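# Grind salt mill: turn head four quarter turns clockwise

## Task

A full salt mill stands free on the table: a cast-iron body topped by a round wooden head, with a stripe on the body aligned to a line on the head's top. Rotate the head, relative to the body, by four quarter turns clockwise as viewed from above. Only the net rotation at the end is judged, with complete revolutions counted. The mill must end up upright on the table and must stay that way without the robot holding anything in place. Finally release the mill and move the hands away.

## Robot and tools

Robot: two arms, left_arm and right_arm, facing each other across the table. left_arm's base is on the +y side. The names do not refer to sides of any picture. Each arm ends in the same five-finger right hand, so finger numbers and hand axes mean the same thing on both arms.

World frame: origin on the table surface halfway between the arm bases, table top at z = 0, +z up. Result lines report each hand point's position in metres, its orientation as a wxyz quaternion, and linear (m/s) and angular (rad/s) velocities in this frame. Reported positions can be slightly off, more so when the arm is stretched out.

Hand point: a spot fixed to the palm, 0.05 m in front of it, where index pad and thumb tip meet in a pinch. Its own axes: +z runs along straightened fingers (fingertips extend 0.06 to 0.07 m past it), +y points out of the palm, +x points across the palm toward the little finger, away from the thumb. A wrist bracket on the little-finger side protrudes 0.03 m beyond the point along +y and 0.11 m across the palm; it can collide with things.

Row layout (used by execute_actions and by move's target): 28 numbers, each between -1 and 1, always both arms even if one is idle. First left_arm: dx, dy, dz, rx, ry, rz, then left_gripper: little, ring, middle, index, thumb_bend, thumb_turn, force_limit, speed. Then the identical 14 for right_arm and right_gripper.

Arm numbers: dx..rz are an offset, not a pose. They are expressed in the hand point's own axes and measured from where that hand point was when the action began (for a call's first action, the pose in the most recent result of the scene; for move, the pose in the latest result showing one). Scale: 1.0 equals 0.6 m of travel or 180 degrees. rx, ry, rz form a single rotation vector. Each row in an action is measured from that same start pose, not from the previous row. Per control step the command is clipped to 100 mm and 16 degrees from the measured pose, so large offsets may take several actions; afterwards the arm continues only to the last clipped pose. Motion trails commands by about 0.17 s. An idle arm should get zeros (or, in a reply's first call, the offset back to its desired pose).

Hand numbers are absolute targets. Fingers (little, ring, middle, index): +1 straight, -1 curled into the palm. thumb_bend: +1 straight, -1 fully bent. thumb_turn: +1 beside the palm, -1 across in front of it. A pinch is roughly index -0.22, thumb_bend -0.75, thumb_turn -0.57. force_limit maps -1..+1 linearly to about 0..10 N fingertip force at which closing stops (0..15 N for the two thumb motors); it does not limit opening. speed maps -1..+1 to near zero..full speed (full travel in 0.6 s). For a soft grip close at speed -0.9 or below. A motor only starts when its target changes by 0.01 or more; it then locks. Every row must carry all eight hand numbers; to keep a hand unchanged repeat its last row's eight numbers, or initially its hand_measured plus hand_force_limit and hand_speed. With the thumb turned fully in front, the hand can wrap objects 0.035 to 0.08 m wide; turn the thumb before reaching the object.

Tools:
- execute_actions(actions): a list of actions; each action is up to 15 rows, one per 1/30 s step, the last row held to fill 15 steps. Empty list just returns state and images.
- move(target, speed, stop_force, blocking): target is one 28-number row as above; both hand points travel straight toward their offset goals and finish together, 0.5 to 10 s. speed in m/s, 0.002 to 0.5 (default 0.25), rotation up to twice that in rad/s. stop_force, 9 to 40 N, ends an arm's path when its wrist sensor feels that much extra push against the motion; use it only very slowly and not while the hand rotates; omit it when backing away from contact. blocking=false returns after 0.5 s (not allowed with stop_force); then use wait or stop before new commands. The result adds a move: line with endings such as done, off_target, moving, held, contact or fault, plus limits (paced = clipped, held = steps blocked), and distance to target.
- wait(seconds): 0 to 10, arms hold their last command.
- stop(): brakes a running move.
- zoom_image(camera, region): camera is cam_low, cam_left_wrist or cam_right_wrist; region [x0, y0, x1, y1] in pixels, at most 504 by 504.
- show_instructions(): shows the reference page(s).
- finished_scene(scene): ends the scene with that number; irreversible; result states success.

Results also give hand_measured, hand_stopped_by (moving, target, force, stalled, fault), hand_load_n (positive when pushed open; near 0 means grip lost), Hand target lines, Wrist force and Wrist torque per arm in the end effector's axes (offset up to ~4 N, noise, saturates near 50 N), and pose unreachable lines when a clearance check altered a command. Cameras are 504x504 with calibration given.

Avoid: pushing a stiff arm past a contact (torque or 150 N force fault stops the arm 10 s); wrist joint limit 26.3 N m, others 141 N m; the arms touching each other hard; knocking the mill over or off the table; fast impacts; holding loads long (motor heat, brake stop at 85 °C). Release the mill and retract before finishing.

Each tool is called as a command line: name --argument value for each argument, lists and objects as JSON in quotes; but a table of rows of numbers goes row by row, as --pt "numbers of a row", without its own name.

Reference images:

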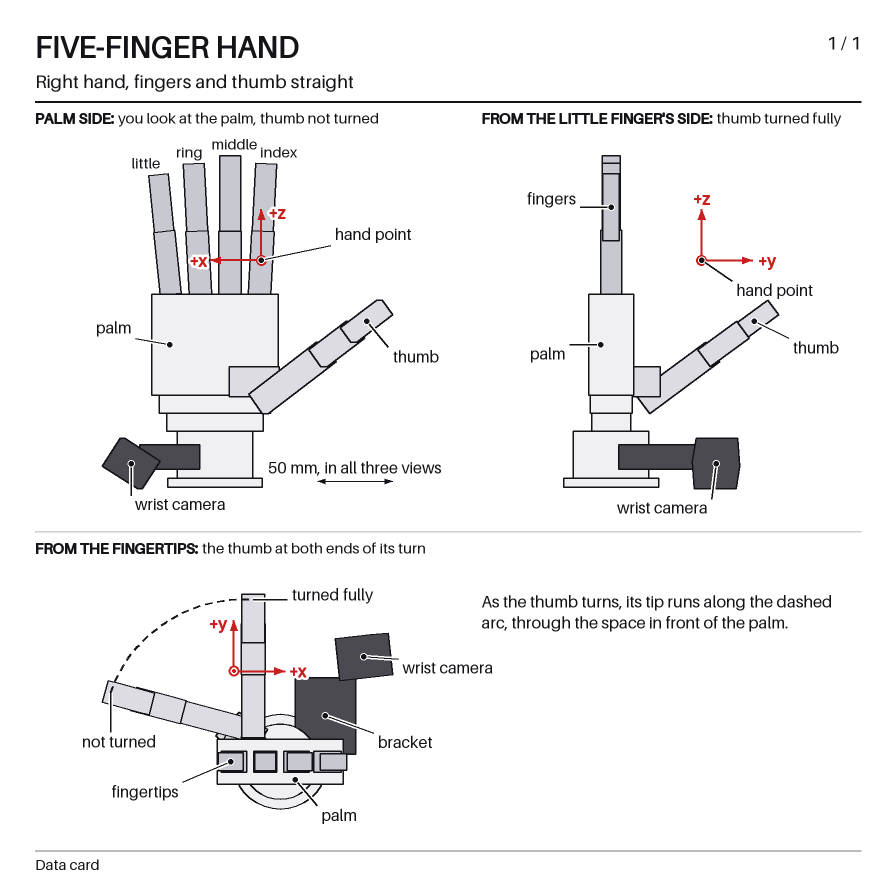

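## Session

execute_actions --actions '[]'

Scene clock: 0.00 s.
left_arm: end_effector_position=(+0.3145, +0.4826, +0.4751) hand_measured=(+1.000, +1.000, +1.000, +1.000, +1.000, +1.000) hand_load_n=(+0.0, +0.0, +0.0, +0.0, +0.0, +0.0) hand_stopped_by=(target, target, target, target, target, target) hand_force_limit=0.00 hand_speed=-0.80 end_effector_quat_wxyz=(-0.015, +0.402, +0.915, +0.018) end_effector_velocity=(-0.000, -0.000, -0.000) end_effector_angular_velocity=(+0.000, +0.000, -0.001) | right_arm: end_effector_position=(+0.1113, -0.2790, +0.4793) hand_measured=(+1.000, +1.000, +1.000, +1.000, +1.000, +1.000) hand_load_n=(+0.0, +0.0, +0.0, +0.0, +0.0, +0.0) hand_stopped_by=(target, target, target, target, target, target) hand_force_limit=0.00 hand_speed=-0.80 end_effector_quat_wxyz=(+0.001, -0.334, +0.943, +0.002) end_effector_velocity=(+0.000, +0.000, -0.000) end_effector_angular_velocity=(-0.000, +0.001, +0.001)
Joint positions: left_arm=[ 0.552 -1.691  1.337  1.972  1.563 -1.865] | right_arm=[-1.21  -1.738  1.352  1.956  1.567 -1.888]
Joint velocities: left_arm=[-0.001  0.     0.     0.     0.     0.   ] | right_arm=[ 0.001  0.001  0.     0.     0.    -0.   ]
Motor temperatures (°C, as the motors report them): left_arm=[26 24 25 29 32 33] | right_arm=[23 22 26 28 38 30]
Wrist force (N, on the end effector, along its own x y z axes, offset not removed): no reading
Wrist torque (N m, same axes, about the end effector's origin, offset not removed): no reading
Hand target (left_arm): +0.315, +0.483, +0.475; -0.015, +0.402, +0.915, +0.018
Hand target (right_arm): +0.111, -0.279, +0.479; +0.001, -0.334, +0.943, +0.002

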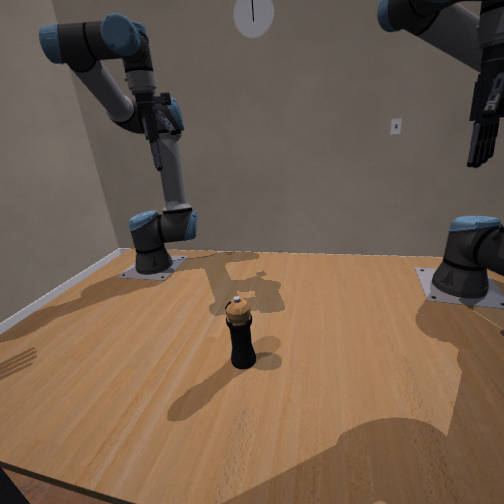

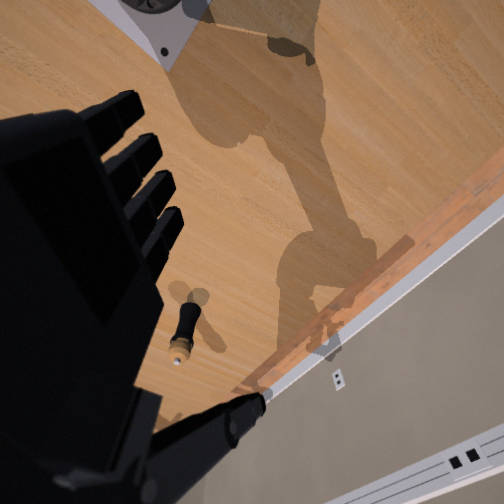

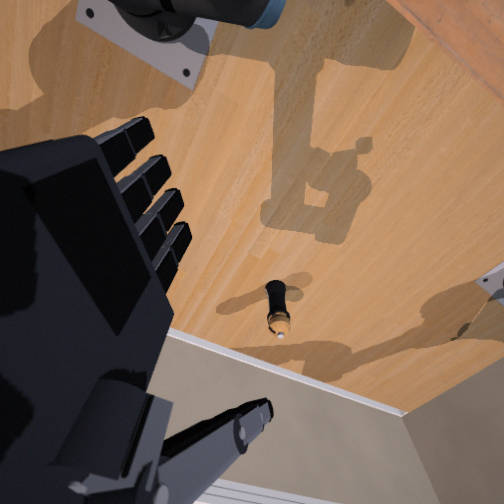

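zoom_image --camera "cam_low" --region '[200, 285, 290, 375]'

zoom_image --camera "cam_right_wrist" --region '[240, 270, 320, 350]'

zoom_image --camera "cam_left_wrist" --region '[145, 290, 225, 370]'

Region (200, 285, 290, 375) of cam_low's 504x504 image, scaled by 5.600, with more detail than that image has.

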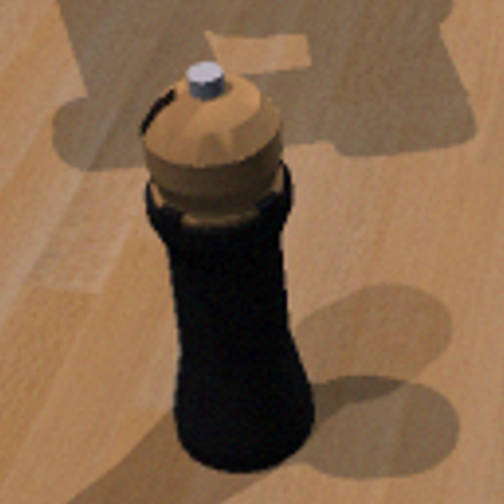

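Region (240, 270, 320, 350) of cam_right_wrist's 504x504 image, scaled by 6.300, with more detail than that image has.

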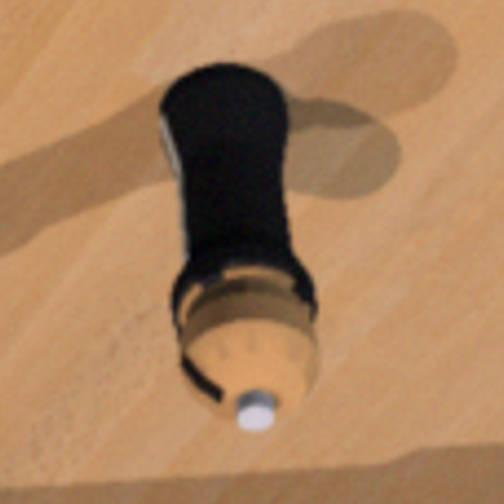

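Region (145, 290, 225, 370) of cam_left_wrist's 504x504 image, scaled by 6.300, with more detail than that image has.

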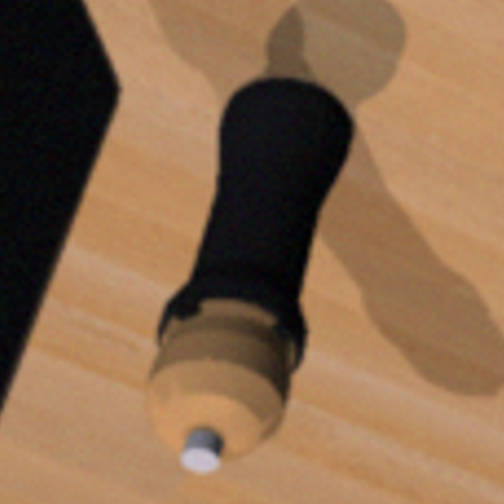

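move --target '[-0.325,-0.218,0.24,0.0067,-0.0134,0,1,1,1,1,1,-1,0,1, -0.515,-0.056,0.667,-0.659,0.091,0.661,1,1,1,1,1,-1,0,1]' --speed 0.4

Scene clock: 87.40 s.
left_arm: end_effector_position=(+0.3481, +0.2570, +0.3207) hand_measured=(+1.000, +1.000, +1.000, +1.000, +1.000, -1.000) hand_load_n=(+0.0, +0.0, +0.0, +0.0, +0.0, +0.0) hand_stopped_by=(target, target, target, target, target, target) hand_force_limit=0.00 hand_speed=1.00 end_effector_quat_wxyz=(+0.000, +0.402, +0.916, +0.000) end_effector_velocity=(+0.000, +0.000, +0.000) end_effector_angular_velocity=(-0.000, -0.000, +0.001) | right_arm: end_effector_position=(+0.3678, -0.1136, +0.0861) hand_measured=(+1.000, +1.000, +1.000, +1.000, +1.000, -1.000) hand_load_n=(+0.0, +0.0, +0.0, +0.0, +0.0, +0.0) hand_stopped_by=(target, target, target, target, target, target) hand_force_limit=0.00 hand_speed=1.00 end_effector_quat_wxyz=(-0.511, +0.425, +0.518, +0.538) end_effector_velocity=(-0.000, +0.000, -0.000) end_effector_angular_velocity=(+0.000, -0.000, +0.001)
Joint positions: left_arm=[ 0.394 -1.297  1.299  1.569  1.57  -2.023] | right_arm=[-1.464 -0.671  1.963  0.626 -0.108 -0.472]
Joint velocities: left_arm=[ 0.    -0.    -0.    -0.    -0.    -0.001] | right_arm=[ 0.001  0.    -0.    -0.    -0.    -0.   ]
Motor temperatures (°C, as the motors report them): left_arm=[26 24 25 29 32 33] | right_arm=[23 22 26 28 38 30]
Wrist force (N, on the end effector, along its own x y z axes, offset not removed): left_arm=[1.2 -0.4 0.0] | right_arm=[-2.7 1.2 0.6]
Wrist torque (N m, same axes, about the end effector's origin, offset not removed): left_arm=[-0.17 -0.16 -0.04] | right_arm=[0.25 0.45 -0.06]
Hand target (left_arm): +0.348, +0.257, +0.321; +0.000, +0.402, +0.916, +0.000
Hand target (right_arm): +0.368, -0.114, +0.086; +0.511, -0.425, -0.518, -0.538
Off the commanded pose (left_arm): 0.001 m, 0 deg.
Off the commanded pose (right_arm): 0.009 m, 40 deg.
FORCE FAULT: contact force on the right arm reached its limit, and that arm stopped for 10 seconds. The contact can be on any part of that arm, not only on its tool. That time counts as 19 of the actions that you can send in this scene. That arm's remaining commands of this call were not run. That arm holds still and accepts commands again. Move the arm away from the contact; if what it grips holds it there, let go first. Pushing or pulling that hard again can fault the arm again.
move: fault (right_arm); limits=paced
camera_calibration (this result's frames):
cam_left_wrist: T_world_to_cam=[[0.838484, 0.544926, -0.00081427, -0.42423], [0.455567, -0.700165, 0.549753, -0.154908], [0.299005, -0.46133, -0.835327, 0.409213], [0, 0, 0, 1]] pos_world=[0.303924, 0.311495, 0.426642]
cam_right_wrist: T_world_to_cam=[[0.995942, 0.0801904, -0.0408597, -0.342688], [-0.00123185, -0.441808, -0.897109, 0.0304786], [-0.0899916, 0.893519, -0.439916, 0.305884], [0, 0, 0, 1]] pos_world=[0.368862, -0.232367, 0.147904]

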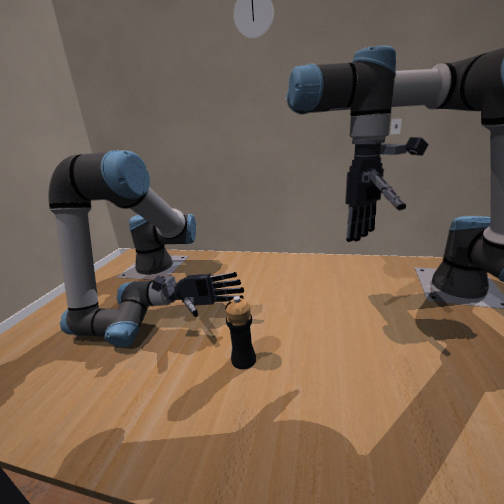

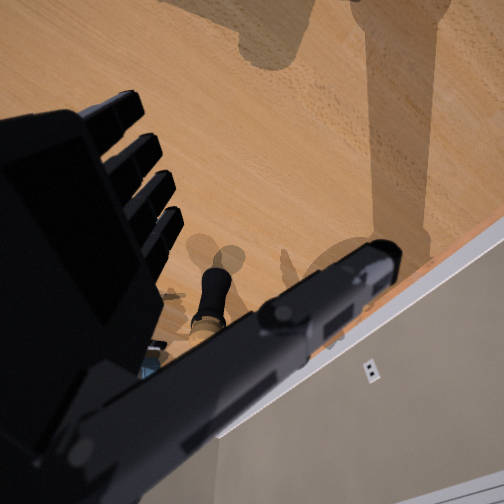

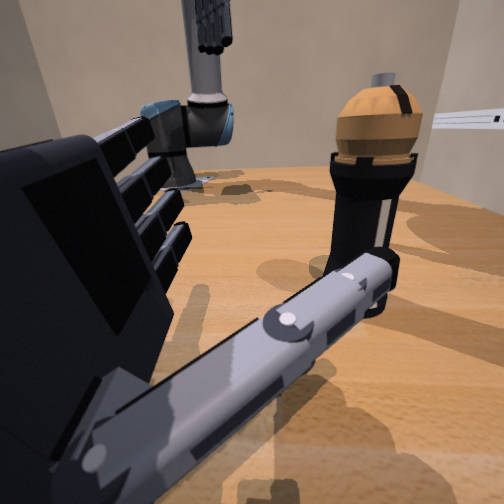

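move --target '[0,0,0,0,0,0,1,1,1,1,1,-1,0,1, 0.15,-0.03,-0.08,0,-0.3,0,1,1,1,1,1,-1,0,1]' --speed 0.25

Scene clock: 99.00 s.
left_arm: end_effector_position=(+0.3481, +0.2570, +0.3207) hand_measured=(+1.000, +1.000, +1.000, +1.000, +1.000, -1.000) hand_load_n=(+0.0, +0.0, +0.0, +0.0, +0.0, +0.0) hand_stopped_by=(target, target, target, target, target, target) hand_force_limit=0.00 hand_speed=1.00 end_effector_quat_wxyz=(+0.000, +0.402, +0.916, +0.000) end_effector_velocity=(+0.000, +0.000, -0.000) end_effector_angular_velocity=(-0.000, +0.000, +0.001) | right_arm: end_effector_position=(+0.3434, -0.1724, +0.1675) hand_measured=(+1.000, +1.000, +1.000, +1.000, +1.000, -1.000) hand_load_n=(+0.0, +0.0, +0.0, +0.0, +0.0, +0.0) hand_stopped_by=(target, target, target, target, target, target) hand_force_limit=0.00 hand_speed=1.00 end_effector_quat_wxyz=(-0.221, +0.623, +0.694, +0.287) end_effector_velocity=(-0.000, -0.000, -0.000) end_effector_angular_velocity=(-0.015, +0.003, -0.002)
Joint positions: left_arm=[ 0.394 -1.297  1.299  1.569  1.57  -2.023] | right_arm=[-1.293 -1.396  1.889  0.77   0.886  0.283]
Joint velocities: left_arm=[ 0.001  0.     0.    -0.001  0.    -0.   ] | right_arm=[ 0.009  0.001 -0.008  0.009  0.016  0.008]
Motor temperatures (°C, as the motors report them): left_arm=[26 24 25 29 32 33] | right_arm=[23 22 26 28 38 30]
Wrist force (N, on the end effector, along its own x y z axes, offset not removed): left_arm=[0.1 -0.2 -2.6] | right_arm=[-2.5 0.0 -0.9]
Wrist torque (N m, same axes, about the end effector's origin, offset not removed): left_arm=[0.12 0.36 0.01] | right_arm=[0.18 0.50 -0.20]
Hand target (left_arm): +0.348, +0.257, +0.321; +0.000, +0.402, +0.916, +0.000
Hand target (right_arm): +0.343, -0.172, +0.168; -0.220, +0.623, +0.694, +0.286
Off the commanded pose (left_arm): 0.000 m, 0 deg.
Off the commanded pose (right_arm): 0.001 m, 0 deg.
move: done
camera_calibration (this result's frames):
cam_left_wrist: T_world_to_cam=[[0.838484, 0.544926, -0.000814199, -0.42423], [0.455567, -0.700165, 0.549753, -0.154908], [0.299005, -0.46133, -0.835327, 0.409213], [0, 0, 0, 1]] pos_world=[0.303924, 0.311495, 0.426642]
cam_right_wrist: T_world_to_cam=[[0.998177, -0.059611, 0.00943357, -0.343629], [-0.0569137, -0.981738, -0.181524, -0.116296], [0.0200821, 0.180656, -0.983341, 0.322386], [0, 0, 0, 1]] pos_world=[0.329909, -0.192897, 0.299146]

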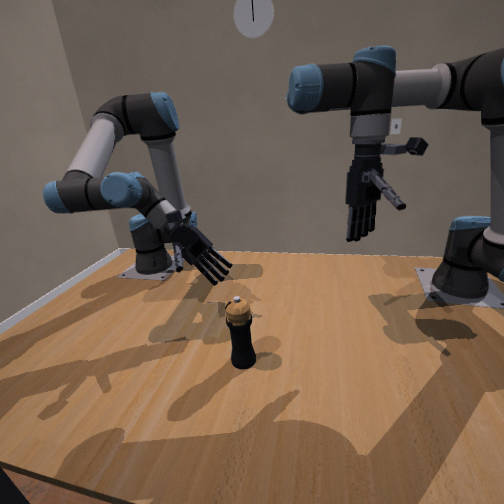

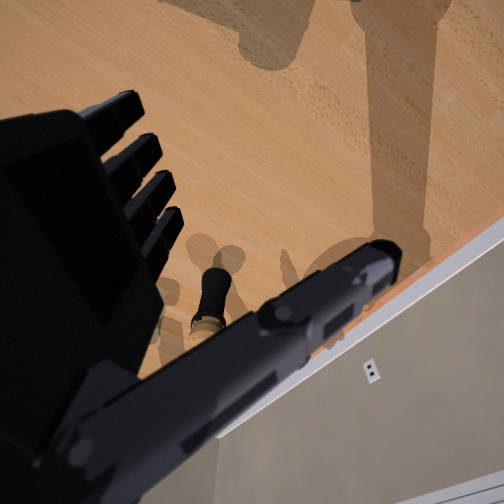

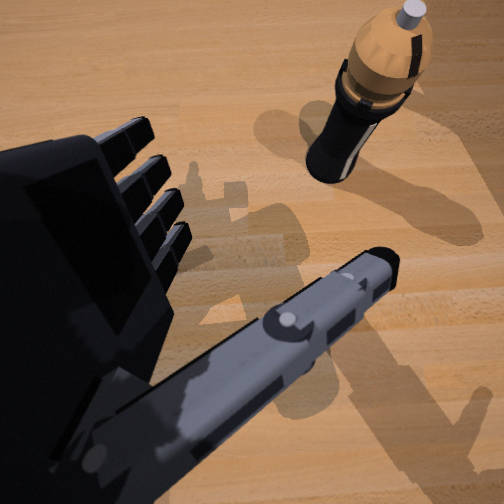

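move --target '[0,0,0,0,0,0,1,1,1,1,1,-1,0,1, -0.0643,0.029,0.1895,-0.184,0.244,0.125,1,1,1,1,1,-1,0,1]' --speed 0.2

Scene clock: 118.63 s.
left_arm: end_effector_position=(+0.3481, +0.2570, +0.3207) hand_measured=(+1.000, +1.000, +1.000, +1.000, +1.000, -1.000) hand_load_n=(+0.0, +0.0, +0.0, +0.0, +0.0, +0.0) hand_stopped_by=(target, target, target, target, target, target) hand_force_limit=0.00 hand_speed=1.00 end_effector_quat_wxyz=(+0.000, +0.402, +0.916, +0.000) end_effector_velocity=(-0.000, -0.000, -0.000) end_effector_angular_velocity=(+0.000, +0.000, -0.001) | right_arm: end_effector_position=(+0.3712, -0.1235, +0.0605) hand_measured=(+1.000, +1.000, +1.000, +1.000, +1.000, -1.000) hand_load_n=(+0.0, +0.0, +0.0, +0.0, +0.0, +0.0) hand_stopped_by=(target, target, target, target, target, target) hand_force_limit=0.00 hand_speed=1.00 end_effector_quat_wxyz=(-0.327, +0.628, +0.326, +0.627) end_effector_velocity=(+0.001, +0.001, -0.002) end_effector_angular_velocity=(+0.010, -0.005, -0.008)
Joint positions: left_arm=[ 0.394 -1.297  1.299  1.569  1.57  -2.023] | right_arm=[-1.099 -1.217  2.449 -1.233  1.086  1.573]
Joint velocities: left_arm=[-0.001  0.    -0.    -0.     0.     0.   ] | right_arm=[ 0.007  0.015  0.002 -0.03   0.016  0.008]
Motor temperatures (°C, as the motors report them): left_arm=[26 24 25 29 32 33] | right_arm=[23 22 26 28 38 30]
Wrist force (N, on the end effector, along its own x y z axes, offset not removed): left_arm=[1.6 -3.2 1.7] | right_arm=[-1.3 -0.9 0.2]
Wrist torque (N m, same axes, about the end effector's origin, offset not removed): left_arm=[-0.76 -0.28 -0.14] | right_arm=[-0.02 0.21 -0.07]
Hand target (left_arm): +0.348, +0.257, +0.321; +0.000, +0.402, +0.916, +0.000
Hand target (right_arm): +0.371, -0.123, +0.060; -0.327, +0.627, +0.325, +0.628
Off the commanded pose (left_arm): 0.000 m, 0 deg.
Off the commanded pose (right_arm): 0.000 m, 0 deg.
move: done
camera_calibration (this result's frames):
cam_left_wrist: T_world_to_cam=[[0.838484, 0.544926, -0.000814069, -0.42423], [0.455567, -0.700165, 0.549753, -0.154908], [0.299005, -0.46133, -0.835327, 0.409213], [0, 0, 0, 1]] pos_world=[0.303924, 0.311495, 0.426642]
cam_right_wrist: T_world_to_cam=[[0.809487, -0.563021, -0.166549, -0.348904], [-0.417918, -0.353275, -0.836983, 0.16515], [0.412401, 0.747131, -0.521268, 0.104145], [0, 0, 0, 1]] pos_world=[0.308503, -0.215907, 0.134406]

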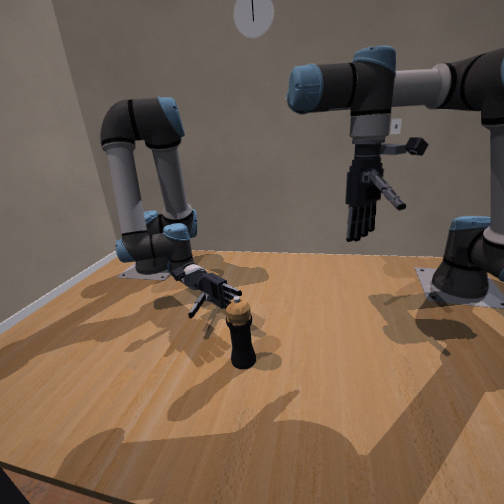

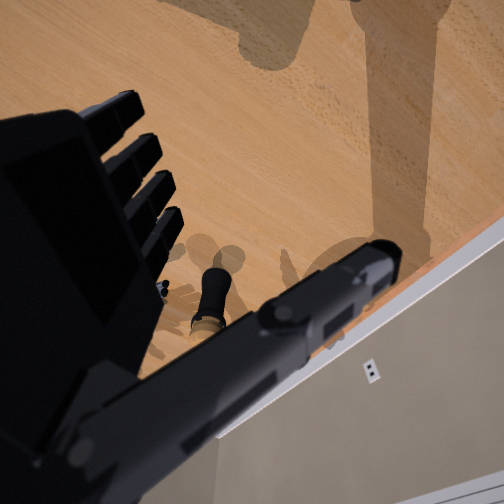

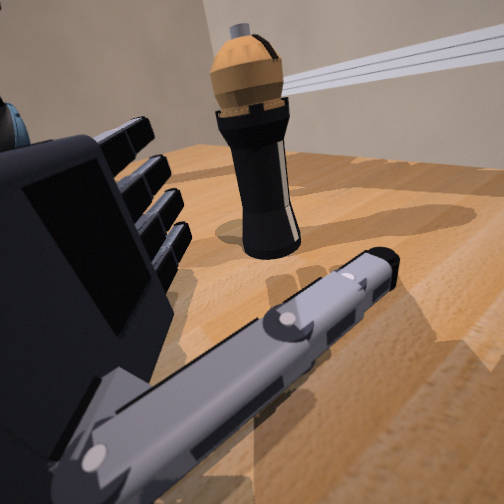

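move --target '[0,0,0,0,0,0,1,1,1,1,1,-1,0,1, -0.047,0.012,0.21,0,0,0,1,1,1,1,1,-1,0,1]' --speed 0.15

move --target '[0,0,0,0,0,0,1,1,1,1,1,-1,0,1, 0,0.017,0.022,0,0,0,1,1,1,1,1,-1,0,1]' --speed 0.04

Scene clock: 129.63 s.
left_arm: end_effector_position=(+0.3481, +0.2570, +0.3207) hand_measured=(+1.000, +1.000, +1.000, +1.000, +1.000, -1.000) hand_load_n=(+0.0, +0.0, +0.0, +0.0, +0.0, +0.0) hand_stopped_by=(target, target, target, target, target, target) hand_force_limit=0.00 hand_speed=1.00 end_effector_quat_wxyz=(+0.000, +0.402, +0.916, +0.000) end_effector_velocity=(+0.000, +0.000, +0.000) end_effector_angular_velocity=(-0.000, +0.000, +0.000) | right_arm: end_effector_position=(+0.4491, -0.0246, +0.0323) hand_measured=(+1.000, +1.000, +1.000, +1.000, +1.000, -1.000) hand_load_n=(+0.0, +0.0, +0.0, +0.0, +0.0, +0.0) hand_stopped_by=(target, target, target, target, target, target) hand_force_limit=0.00 hand_speed=1.00 end_effector_quat_wxyz=(-0.327, +0.628, +0.326, +0.627) end_effector_velocity=(+0.001, +0.002, -0.000) end_effector_angular_velocity=(+0.000, -0.001, -0.001)
Joint positions: left_arm=[ 0.394 -1.297  1.299  1.569  1.57  -2.023] | right_arm=[-0.969 -0.975  2.085 -1.11   1.216  1.573]
Joint velocities: left_arm=[ 0. -0. -0.  0.  0. -0.] | right_arm=[ 0.002  0.004 -0.007  0.002  0.003 -0.   ]
Motor temperatures (°C, as the motors report them): left_arm=[26 24 25 29 32 33] | right_arm=[23 22 26 28 38 30]
Wrist force (N, on the end effector, along its own x y z axes, offset not removed): left_arm=[-0.7 0.8 0.0] | right_arm=[-0.4 -0.6 1.0]
Wrist torque (N m, same axes, about the end effector's origin, offset not removed): left_arm=[-0.13 0.16 -0.18] | right_arm=[-0.02 0.04 0.01]
Hand target (left_arm): +0.348, +0.257, +0.321; +0.000, +0.402, +0.916, +0.000
Hand target (right_arm): +0.449, -0.024, +0.032; -0.327, +0.628, +0.326, +0.627
Off the commanded pose (left_arm): 0.000 m, 0 deg.
Off the commanded pose (right_arm): 0.000 m, 0 deg.
move: done
camera_calibration (this result's frames):
cam_left_wrist: T_world_to_cam=[[0.838484, 0.544926, -0.000814176, -0.42423], [0.455567, -0.700165, 0.549753, -0.154908], [0.299005, -0.46133, -0.835327, 0.409213], [0, 0, 0, 1]] pos_world=[0.303924, 0.311495, 0.426642]
cam_right_wrist: T_world_to_cam=[[0.809527, -0.563025, -0.16634, -0.360979], [-0.417796, -0.353438, -0.836976, 0.209022], [0.412448, 0.74705, -0.521347, -0.0166271], [0, 0, 0, 1]] pos_world=[0.386409, -0.116943, 0.106233]

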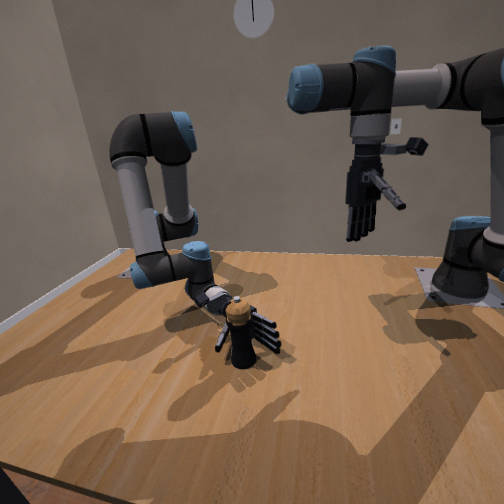

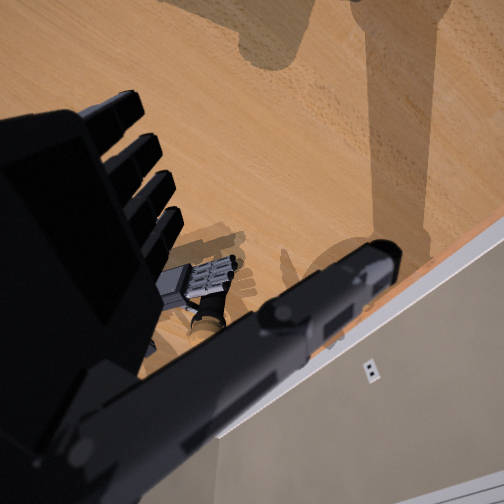

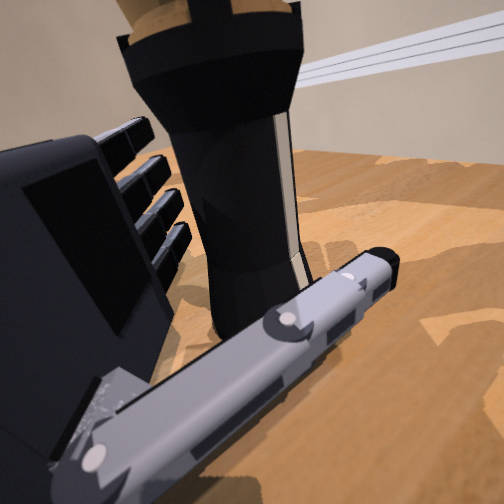

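Scene clock: 130.47 s.
left_arm: end_effector_position=(+0.3481, +0.2570, +0.3207) hand_measured=(+1.000, +1.000, +1.000, +1.000, +1.000, -1.000) hand_load_n=(+0.0, +0.0, +0.0, +0.0, +0.0, +0.0) hand_stopped_by=(target, target, target, target, target, target) hand_force_limit=0.00 hand_speed=1.00 end_effector_quat_wxyz=(+0.000, +0.402, +0.916, +0.000) end_effector_velocity=(+0.000, -0.000, +0.000) end_effector_angular_velocity=(-0.001, -0.000, -0.002) | right_arm: end_effector_position=(+0.4647, -0.0197, +0.0323) hand_measured=(+1.000, +1.000, +1.000, +1.000, +1.000, -1.000) hand_load_n=(+0.0, +0.0, +0.0, +0.0, +0.0, +0.0) hand_stopped_by=(target, target, target, target, target, target) hand_force_limit=0.00 hand_speed=1.00 end_effector_quat_wxyz=(-0.327, +0.628, +0.326, +0.627) end_effector_velocity=(+0.002, +0.001, -0.001) end_effector_angular_velocity=(-0.001, +0.002, +0.001)
Joint positions: left_arm=[ 0.394 -1.297  1.299  1.569  1.57  -2.023] | right_arm=[-0.98  -0.958  2.045 -1.087  1.204  1.573]
Joint velocities: left_arm=[ 0.    -0.    -0.    -0.    -0.     0.002] | right_arm=[-0.002  0.004 -0.007  0.005 -0.003  0.   ]
Motor temperatures (°C, as the motors report them): left_arm=[26 24 25 29 32 33] | right_arm=[23 22 26 28 38 30]
Wrist force (N, on the end effector, along its own x y z axes, offset not removed): left_arm=[0.9 1.2 1.2] | right_arm=[-0.4 -0.5 -0.4]
Wrist torque (N m, same axes, about the end effector's origin, offset not removed): left_arm=[-0.12 -0.01 0.02] | right_arm=[0.01 0.14 -0.04]
Hand target (left_arm): +0.348, +0.257, +0.321; +0.000, +0.402, +0.916, +0.000
Hand target (right_arm): +0.465, -0.020, +0.032; -0.327, +0.628, +0.326, +0.627
Off the commanded pose (left_arm): 0.000 m, 0 deg.
Off the commanded pose (right_arm): 0.000 m, 0 deg.
move: done
camera_calibration (this result's frames):
cam_left_wrist: T_world_to_cam=[[0.838484, 0.544926, -0.000814233, -0.42423], [0.455567, -0.700165, 0.549753, -0.154908], [0.299004, -0.46133, -0.835327, 0.409213], [0, 0, 0, 1]] pos_world=[0.303924, 0.311495, 0.426642]
cam_right_wrist: T_world_to_cam=[[0.809531, -0.563023, -0.166327, -0.370895], [-0.417775, -0.353429, -0.83699, 0.217252], [0.41246, 0.747057, -0.521329, -0.026746], [0, 0, 0, 1]] pos_world=[0.402046, -0.112058, 0.106205]

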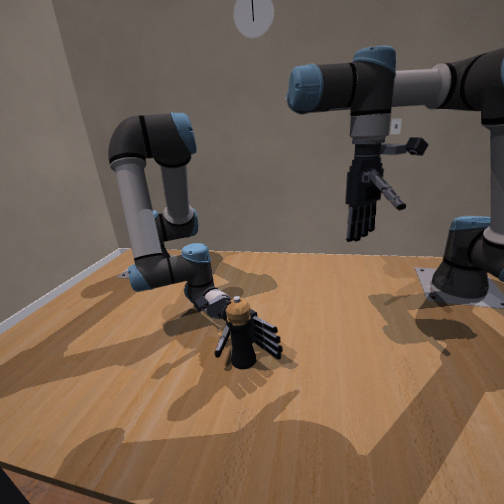

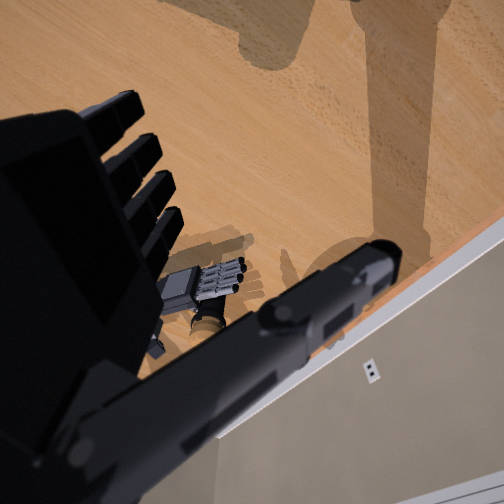

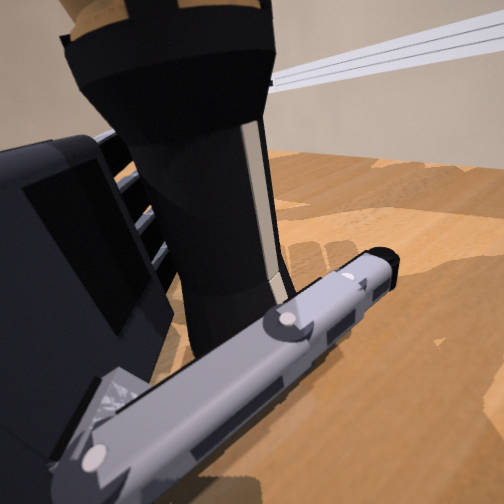

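move --target '[0,0,0,0,0,0,1,1,1,1,1,-1,0,1, 0,0.005,0.008,0,0,0,-1,-1,-1,-1,-1,-1,1,-0.3]' --speed 0.04

Scene clock: 135.47 s.
left_arm: end_effector_position=(+0.3481, +0.2570, +0.3207) hand_measured=(+1.000, +1.000, +1.000, +1.000, +1.000, -1.000) hand_load_n=(+0.0, +0.0, +0.0, +0.0, +0.0, +0.0) hand_stopped_by=(target, target, target, target, target, target) hand_force_limit=0.00 hand_speed=1.00 end_effector_quat_wxyz=(+0.000, +0.402, +0.916, +0.000) end_effector_velocity=(+0.000, +0.000, -0.000) end_effector_angular_velocity=(-0.000, -0.000, +0.001) | right_arm: end_effector_position=(+0.4700, -0.0174, +0.0324) hand_measured=(-0.500, -0.470, -0.464, -0.354, +0.094, -1.000) hand_load_n=(+12.0, +5.5, +7.5, +0.5, +15.5, -4.0) hand_stopped_by=(force, force, force, force, force, target) hand_force_limit=1.00 hand_speed=-0.30 end_effector_quat_wxyz=(-0.327, +0.628, +0.326, +0.627) end_effector_velocity=(-0.000, +0.000, -0.000) end_effector_angular_velocity=(-0.001, +0.001, +0.001)
Joint positions: left_arm=[ 0.394 -1.297  1.299  1.569  1.57  -2.023] | right_arm=[-0.983 -0.951  2.03  -1.078  1.202  1.573]
Joint velocities: left_arm=[ 0.001  0.     0.    -0.     0.    -0.   ] | right_arm=[ 0.     0.     0.     0.001 -0.001 -0.001]
Motor temperatures (°C, as the motors report them): left_arm=[26 24 25 29 32 33] | right_arm=[23 22 26 28 38 30]
Wrist force (N, on the end effector, along its own x y z axes, offset not removed): left_arm=[-1.3 1.9 -0.9] | right_arm=[30.9 2.9 -3.4]
Wrist torque (N m, same axes, about the end effector's origin, offset not removed): left_arm=[0.25 0.26 -0.13] | right_arm=[0.59 -1.69 0.99]
Hand target (left_arm): +0.348, +0.257, +0.321; +0.000, +0.402, +0.916, +0.000
Hand target (right_arm): +0.470, -0.017, +0.032; -0.327, +0.628, +0.326, +0.627
Off the commanded pose (left_arm): 0.000 m, 0 deg.
Off the commanded pose (right_arm): 0.000 m, 0 deg.
move: done
camera_calibration (this result's frames):
cam_left_wrist: T_world_to_cam=[[0.838484, 0.544926, -0.000814067, -0.42423], [0.455567, -0.700165, 0.549753, -0.154908], [0.299005, -0.46133, -0.835327, 0.409213], [0, 0, 0, 1]] pos_world=[0.303924, 0.311495, 0.426642]
cam_right_wrist: T_world_to_cam=[[0.809561, -0.563004, -0.166247, -0.373915], [-0.41759, -0.353269, -0.83715, 0.220277], [0.412589, 0.747147, -0.521098, -0.0306285], [0, 0, 0, 1]] pos_world=[0.407329, -0.109814, 0.106282]

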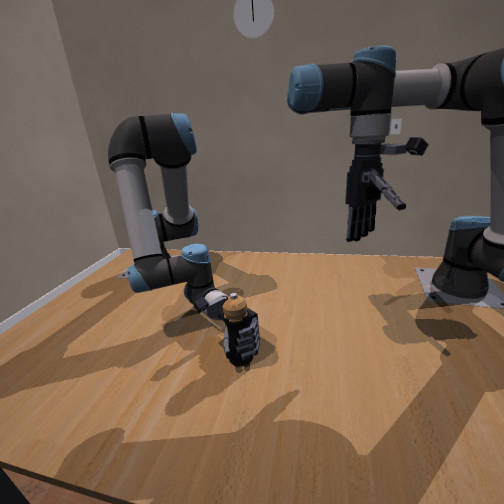

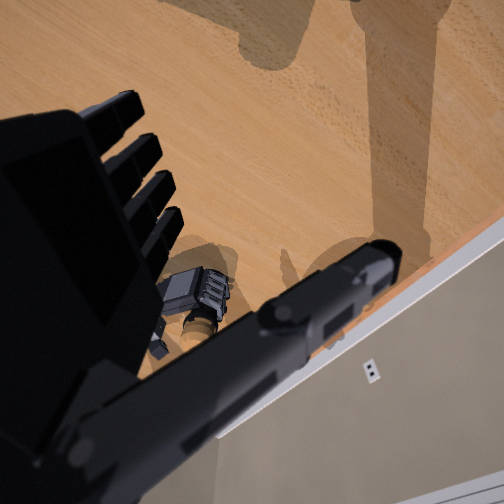

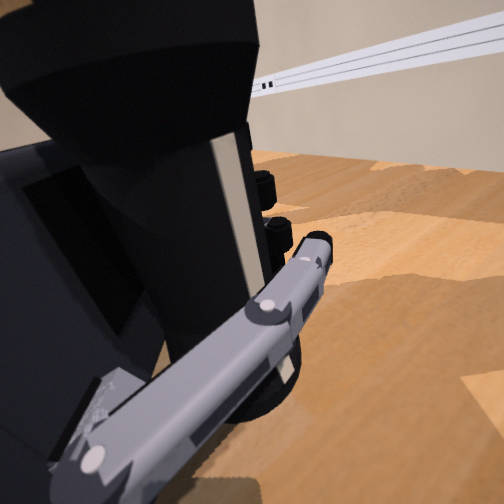

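move --target '[0,0,0,0,0,0,1,1,1,1,1,-1,0,1, 0.015,0,0,0,0,0,-1,-1,-1,-1,-1,-1,1,-0.3]' --speed 0.04

move --target '[0,0,0,0,0,0,1,1,1,1,1,-1,0,1, 0,-0.257,0.105,0,0,0,-1,-1,-1,-1,-1,-1,1,-0.3]' --speed 0.15

zoom_image --camera "cam_low" --region '[230, 250, 360, 380]'

Scene clock: 145.00 s.
left_arm: end_effector_position=(+0.3481, +0.2570, +0.3207) hand_measured=(+1.000, +1.000, +1.000, +1.000, +1.000, -1.000) hand_load_n=(+0.0, +0.0, +0.0, +0.0, +0.0, +0.0) hand_stopped_by=(target, target, target, target, target, target) hand_force_limit=0.00 hand_speed=1.00 end_effector_quat_wxyz=(+0.000, +0.402, +0.916, +0.000) end_effector_velocity=(+0.000, +0.000, -0.000) end_effector_angular_velocity=(-0.000, -0.000, +0.001) | right_arm: end_effector_position=(+0.4700, -0.0174, +0.0411) hand_measured=(-0.502, -0.470, -0.464, -0.354, +0.094, -1.000) hand_load_n=(+1.5, +0.0, +7.0, +4.5, +13.0, +2.5) hand_stopped_by=(force, force, force, force, force, target) hand_force_limit=1.00 hand_speed=-0.30 end_effector_quat_wxyz=(-0.327, +0.628, +0.326, +0.627) end_effector_velocity=(-0.000, +0.000, +0.002) end_effector_angular_velocity=(-0.000, +0.001, -0.000)
Joint positions: left_arm=[ 0.394 -1.297  1.299  1.569  1.57  -2.023] | right_arm=[-0.983 -0.971  2.029 -1.058  1.202  1.573]
Joint velocities: left_arm=[ 0.     0.    -0.    -0.    -0.    -0.001] | right_arm=[ 0.001 -0.004 -0.     0.005  0.001  0.   ]
Motor temperatures (°C, as the motors report them): left_arm=[26 24 25 29 32 33] | right_arm=[23 22 26 28 38 30]
Wrist force (N, on the end effector, along its own x y z axes, offset not removed): left_arm=[-0.6 -1.3 -1.2] | right_arm=[-7.1 0.9 -1.0]
Wrist torque (N m, same axes, about the end effector's origin, offset not removed): left_arm=[-0.25 0.32 -0.09] | right_arm=[0.30 0.42 -0.11]
Hand target (left_arm): +0.348, +0.257, +0.321; +0.000, +0.402, +0.916, +0.000
Hand target (right_arm): +0.470, -0.017, +0.041; -0.327, +0.628, +0.326, +0.627
Off the commanded pose (left_arm): 0.000 m, 0 deg.
Off the commanded pose (right_arm): 0.000 m, 0 deg.
move: done
camera_calibration (this result's frames):
cam_left_wrist: T_world_to_cam=[[0.838484, 0.544926, -0.000813965, -0.42423], [0.455567, -0.700165, 0.549753, -0.154908], [0.299005, -0.46133, -0.835327, 0.409213], [0, 0, 0, 1]] pos_world=[0.303924, 0.311495, 0.426642]
cam_right_wrist: T_world_to_cam=[[0.809615, -0.562931, -0.166228, -0.37245], [-0.417552, -0.353327, -0.837144, 0.227535], [0.412522, 0.747173, -0.521112, -0.0260611], [0, 0, 0, 1]] pos_world=[0.4073, -0.109797, 0.114987]

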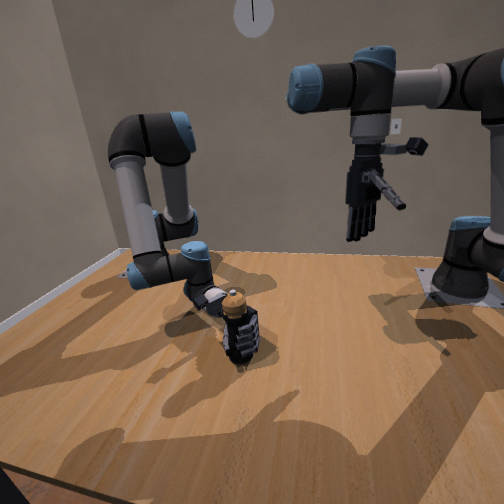

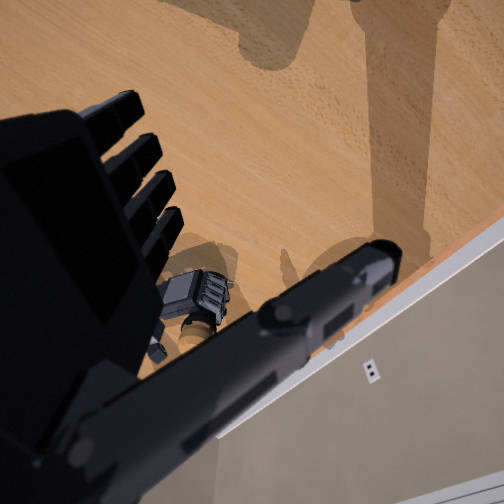

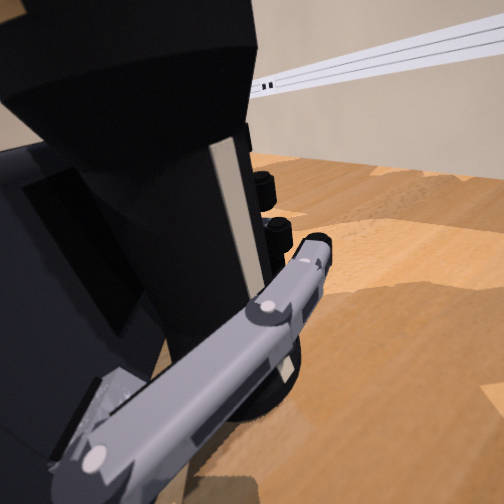

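Scene clock: 146.70 s.
left_arm: end_effector_position=(+0.3481, +0.2570, +0.3207) hand_measured=(+1.000, +1.000, +1.000, +1.000, +1.000, -1.000) hand_load_n=(+0.0, +0.0, +0.0, +0.0, +0.0, +0.0) hand_stopped_by=(target, target, target, target, target, target) hand_force_limit=0.00 hand_speed=1.00 end_effector_quat_wxyz=(+0.000, +0.402, +0.916, +0.000) end_effector_velocity=(-0.000, -0.000, -0.000) end_effector_angular_velocity=(-0.000, -0.000, -0.001) | right_arm: end_effector_position=(+0.3800, +0.1222, +0.0415) hand_measured=(-0.502, -0.470, -0.464, -0.354, +0.094, -1.000) hand_load_n=(+1.5, +0.0, +7.0, +4.5, +13.0, +2.5) hand_stopped_by=(force, force, force, force, force, target) hand_force_limit=1.00 hand_speed=-0.30 end_effector_quat_wxyz=(-0.327, +0.627, +0.326, +0.627) end_effector_velocity=(-0.001, +0.003, +0.001) end_effector_angular_velocity=(+0.000, -0.002, +0.000)
Joint positions: left_arm=[ 0.394 -1.297  1.299  1.569  1.57  -2.023] | right_arm=[-0.635 -0.865  1.792 -0.928  1.549  1.572]
Joint velocities: left_arm=[-0.  0.  0. -0. -0.  0.] | right_arm=[ 0.005  0.002 -0.006  0.003  0.004 -0.001]
Motor temperatures (°C, as the motors report them): left_arm=[26 24 25 29 32 33] | right_arm=[23 22 26 28 38 30]
Wrist force (N, on the end effector, along its own x y z axes, offset not removed): left_arm=[2.7 -0.2 -2.2] | right_arm=[-7.5 0.6 0.7]
Wrist torque (N m, same axes, about the end effector's origin, offset not removed): left_arm=[-0.08 -0.06 0.01] | right_arm=[0.21 0.36 -0.07]
Hand target (left_arm): +0.348, +0.257, +0.321; +0.000, +0.402, +0.916, +0.000
Hand target (right_arm): +0.380, +0.122, +0.041; -0.327, +0.627, +0.326, +0.627
Off the commanded pose (left_arm): 0.000 m, 0 deg.
Off the commanded pose (right_arm): 0.000 m, 0 deg.
move: done
camera_calibration (this result's frames):
cam_left_wrist: T_world_to_cam=[[0.838484, 0.544926, -0.000814209, -0.42423], [0.455567, -0.700165, 0.549753, -0.154908], [0.299005, -0.46133, -0.835327, 0.409213], [0, 0, 0, 1]] pos_world=[0.303924, 0.311495, 0.426642]
cam_right_wrist: T_world_to_cam=[[0.809748, -0.562921, -0.165616, -0.220982], [-0.417127, -0.353718, -0.837191, 0.239481], [0.412691, 0.746997, -0.521231, -0.0930648], [0, 0, 0, 1]] pos_world=[0.31724, 0.0298326, 0.115385]

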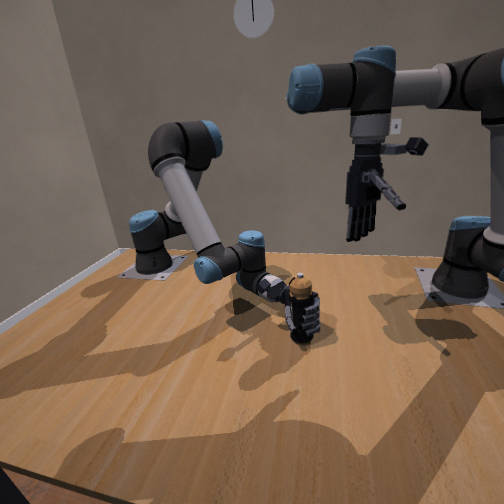

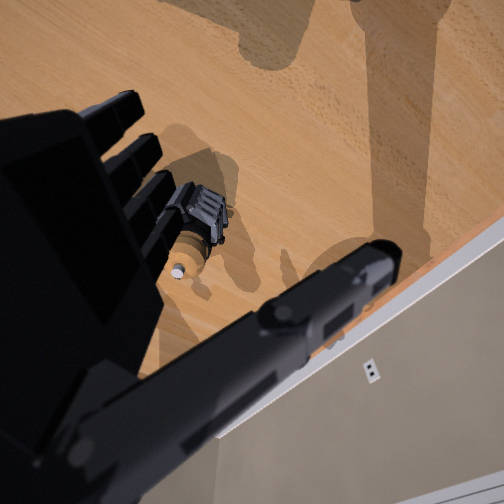

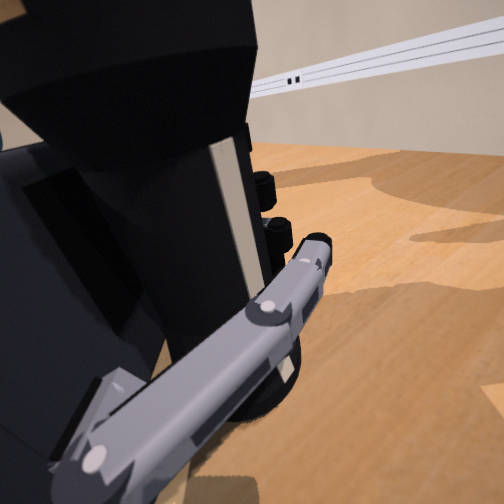

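Region (230, 250, 360, 380) of cam_low's 504x504 image, scaled by 3.877, with more detail than that image has.

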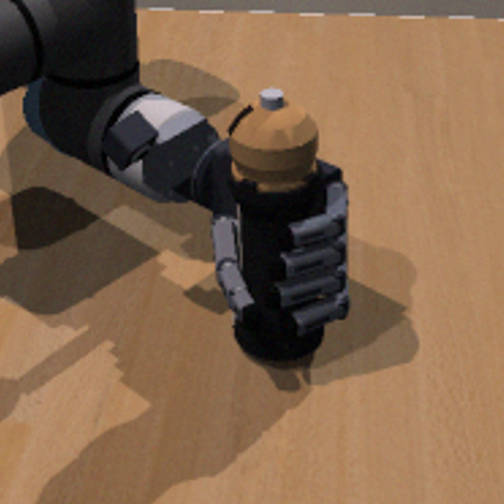

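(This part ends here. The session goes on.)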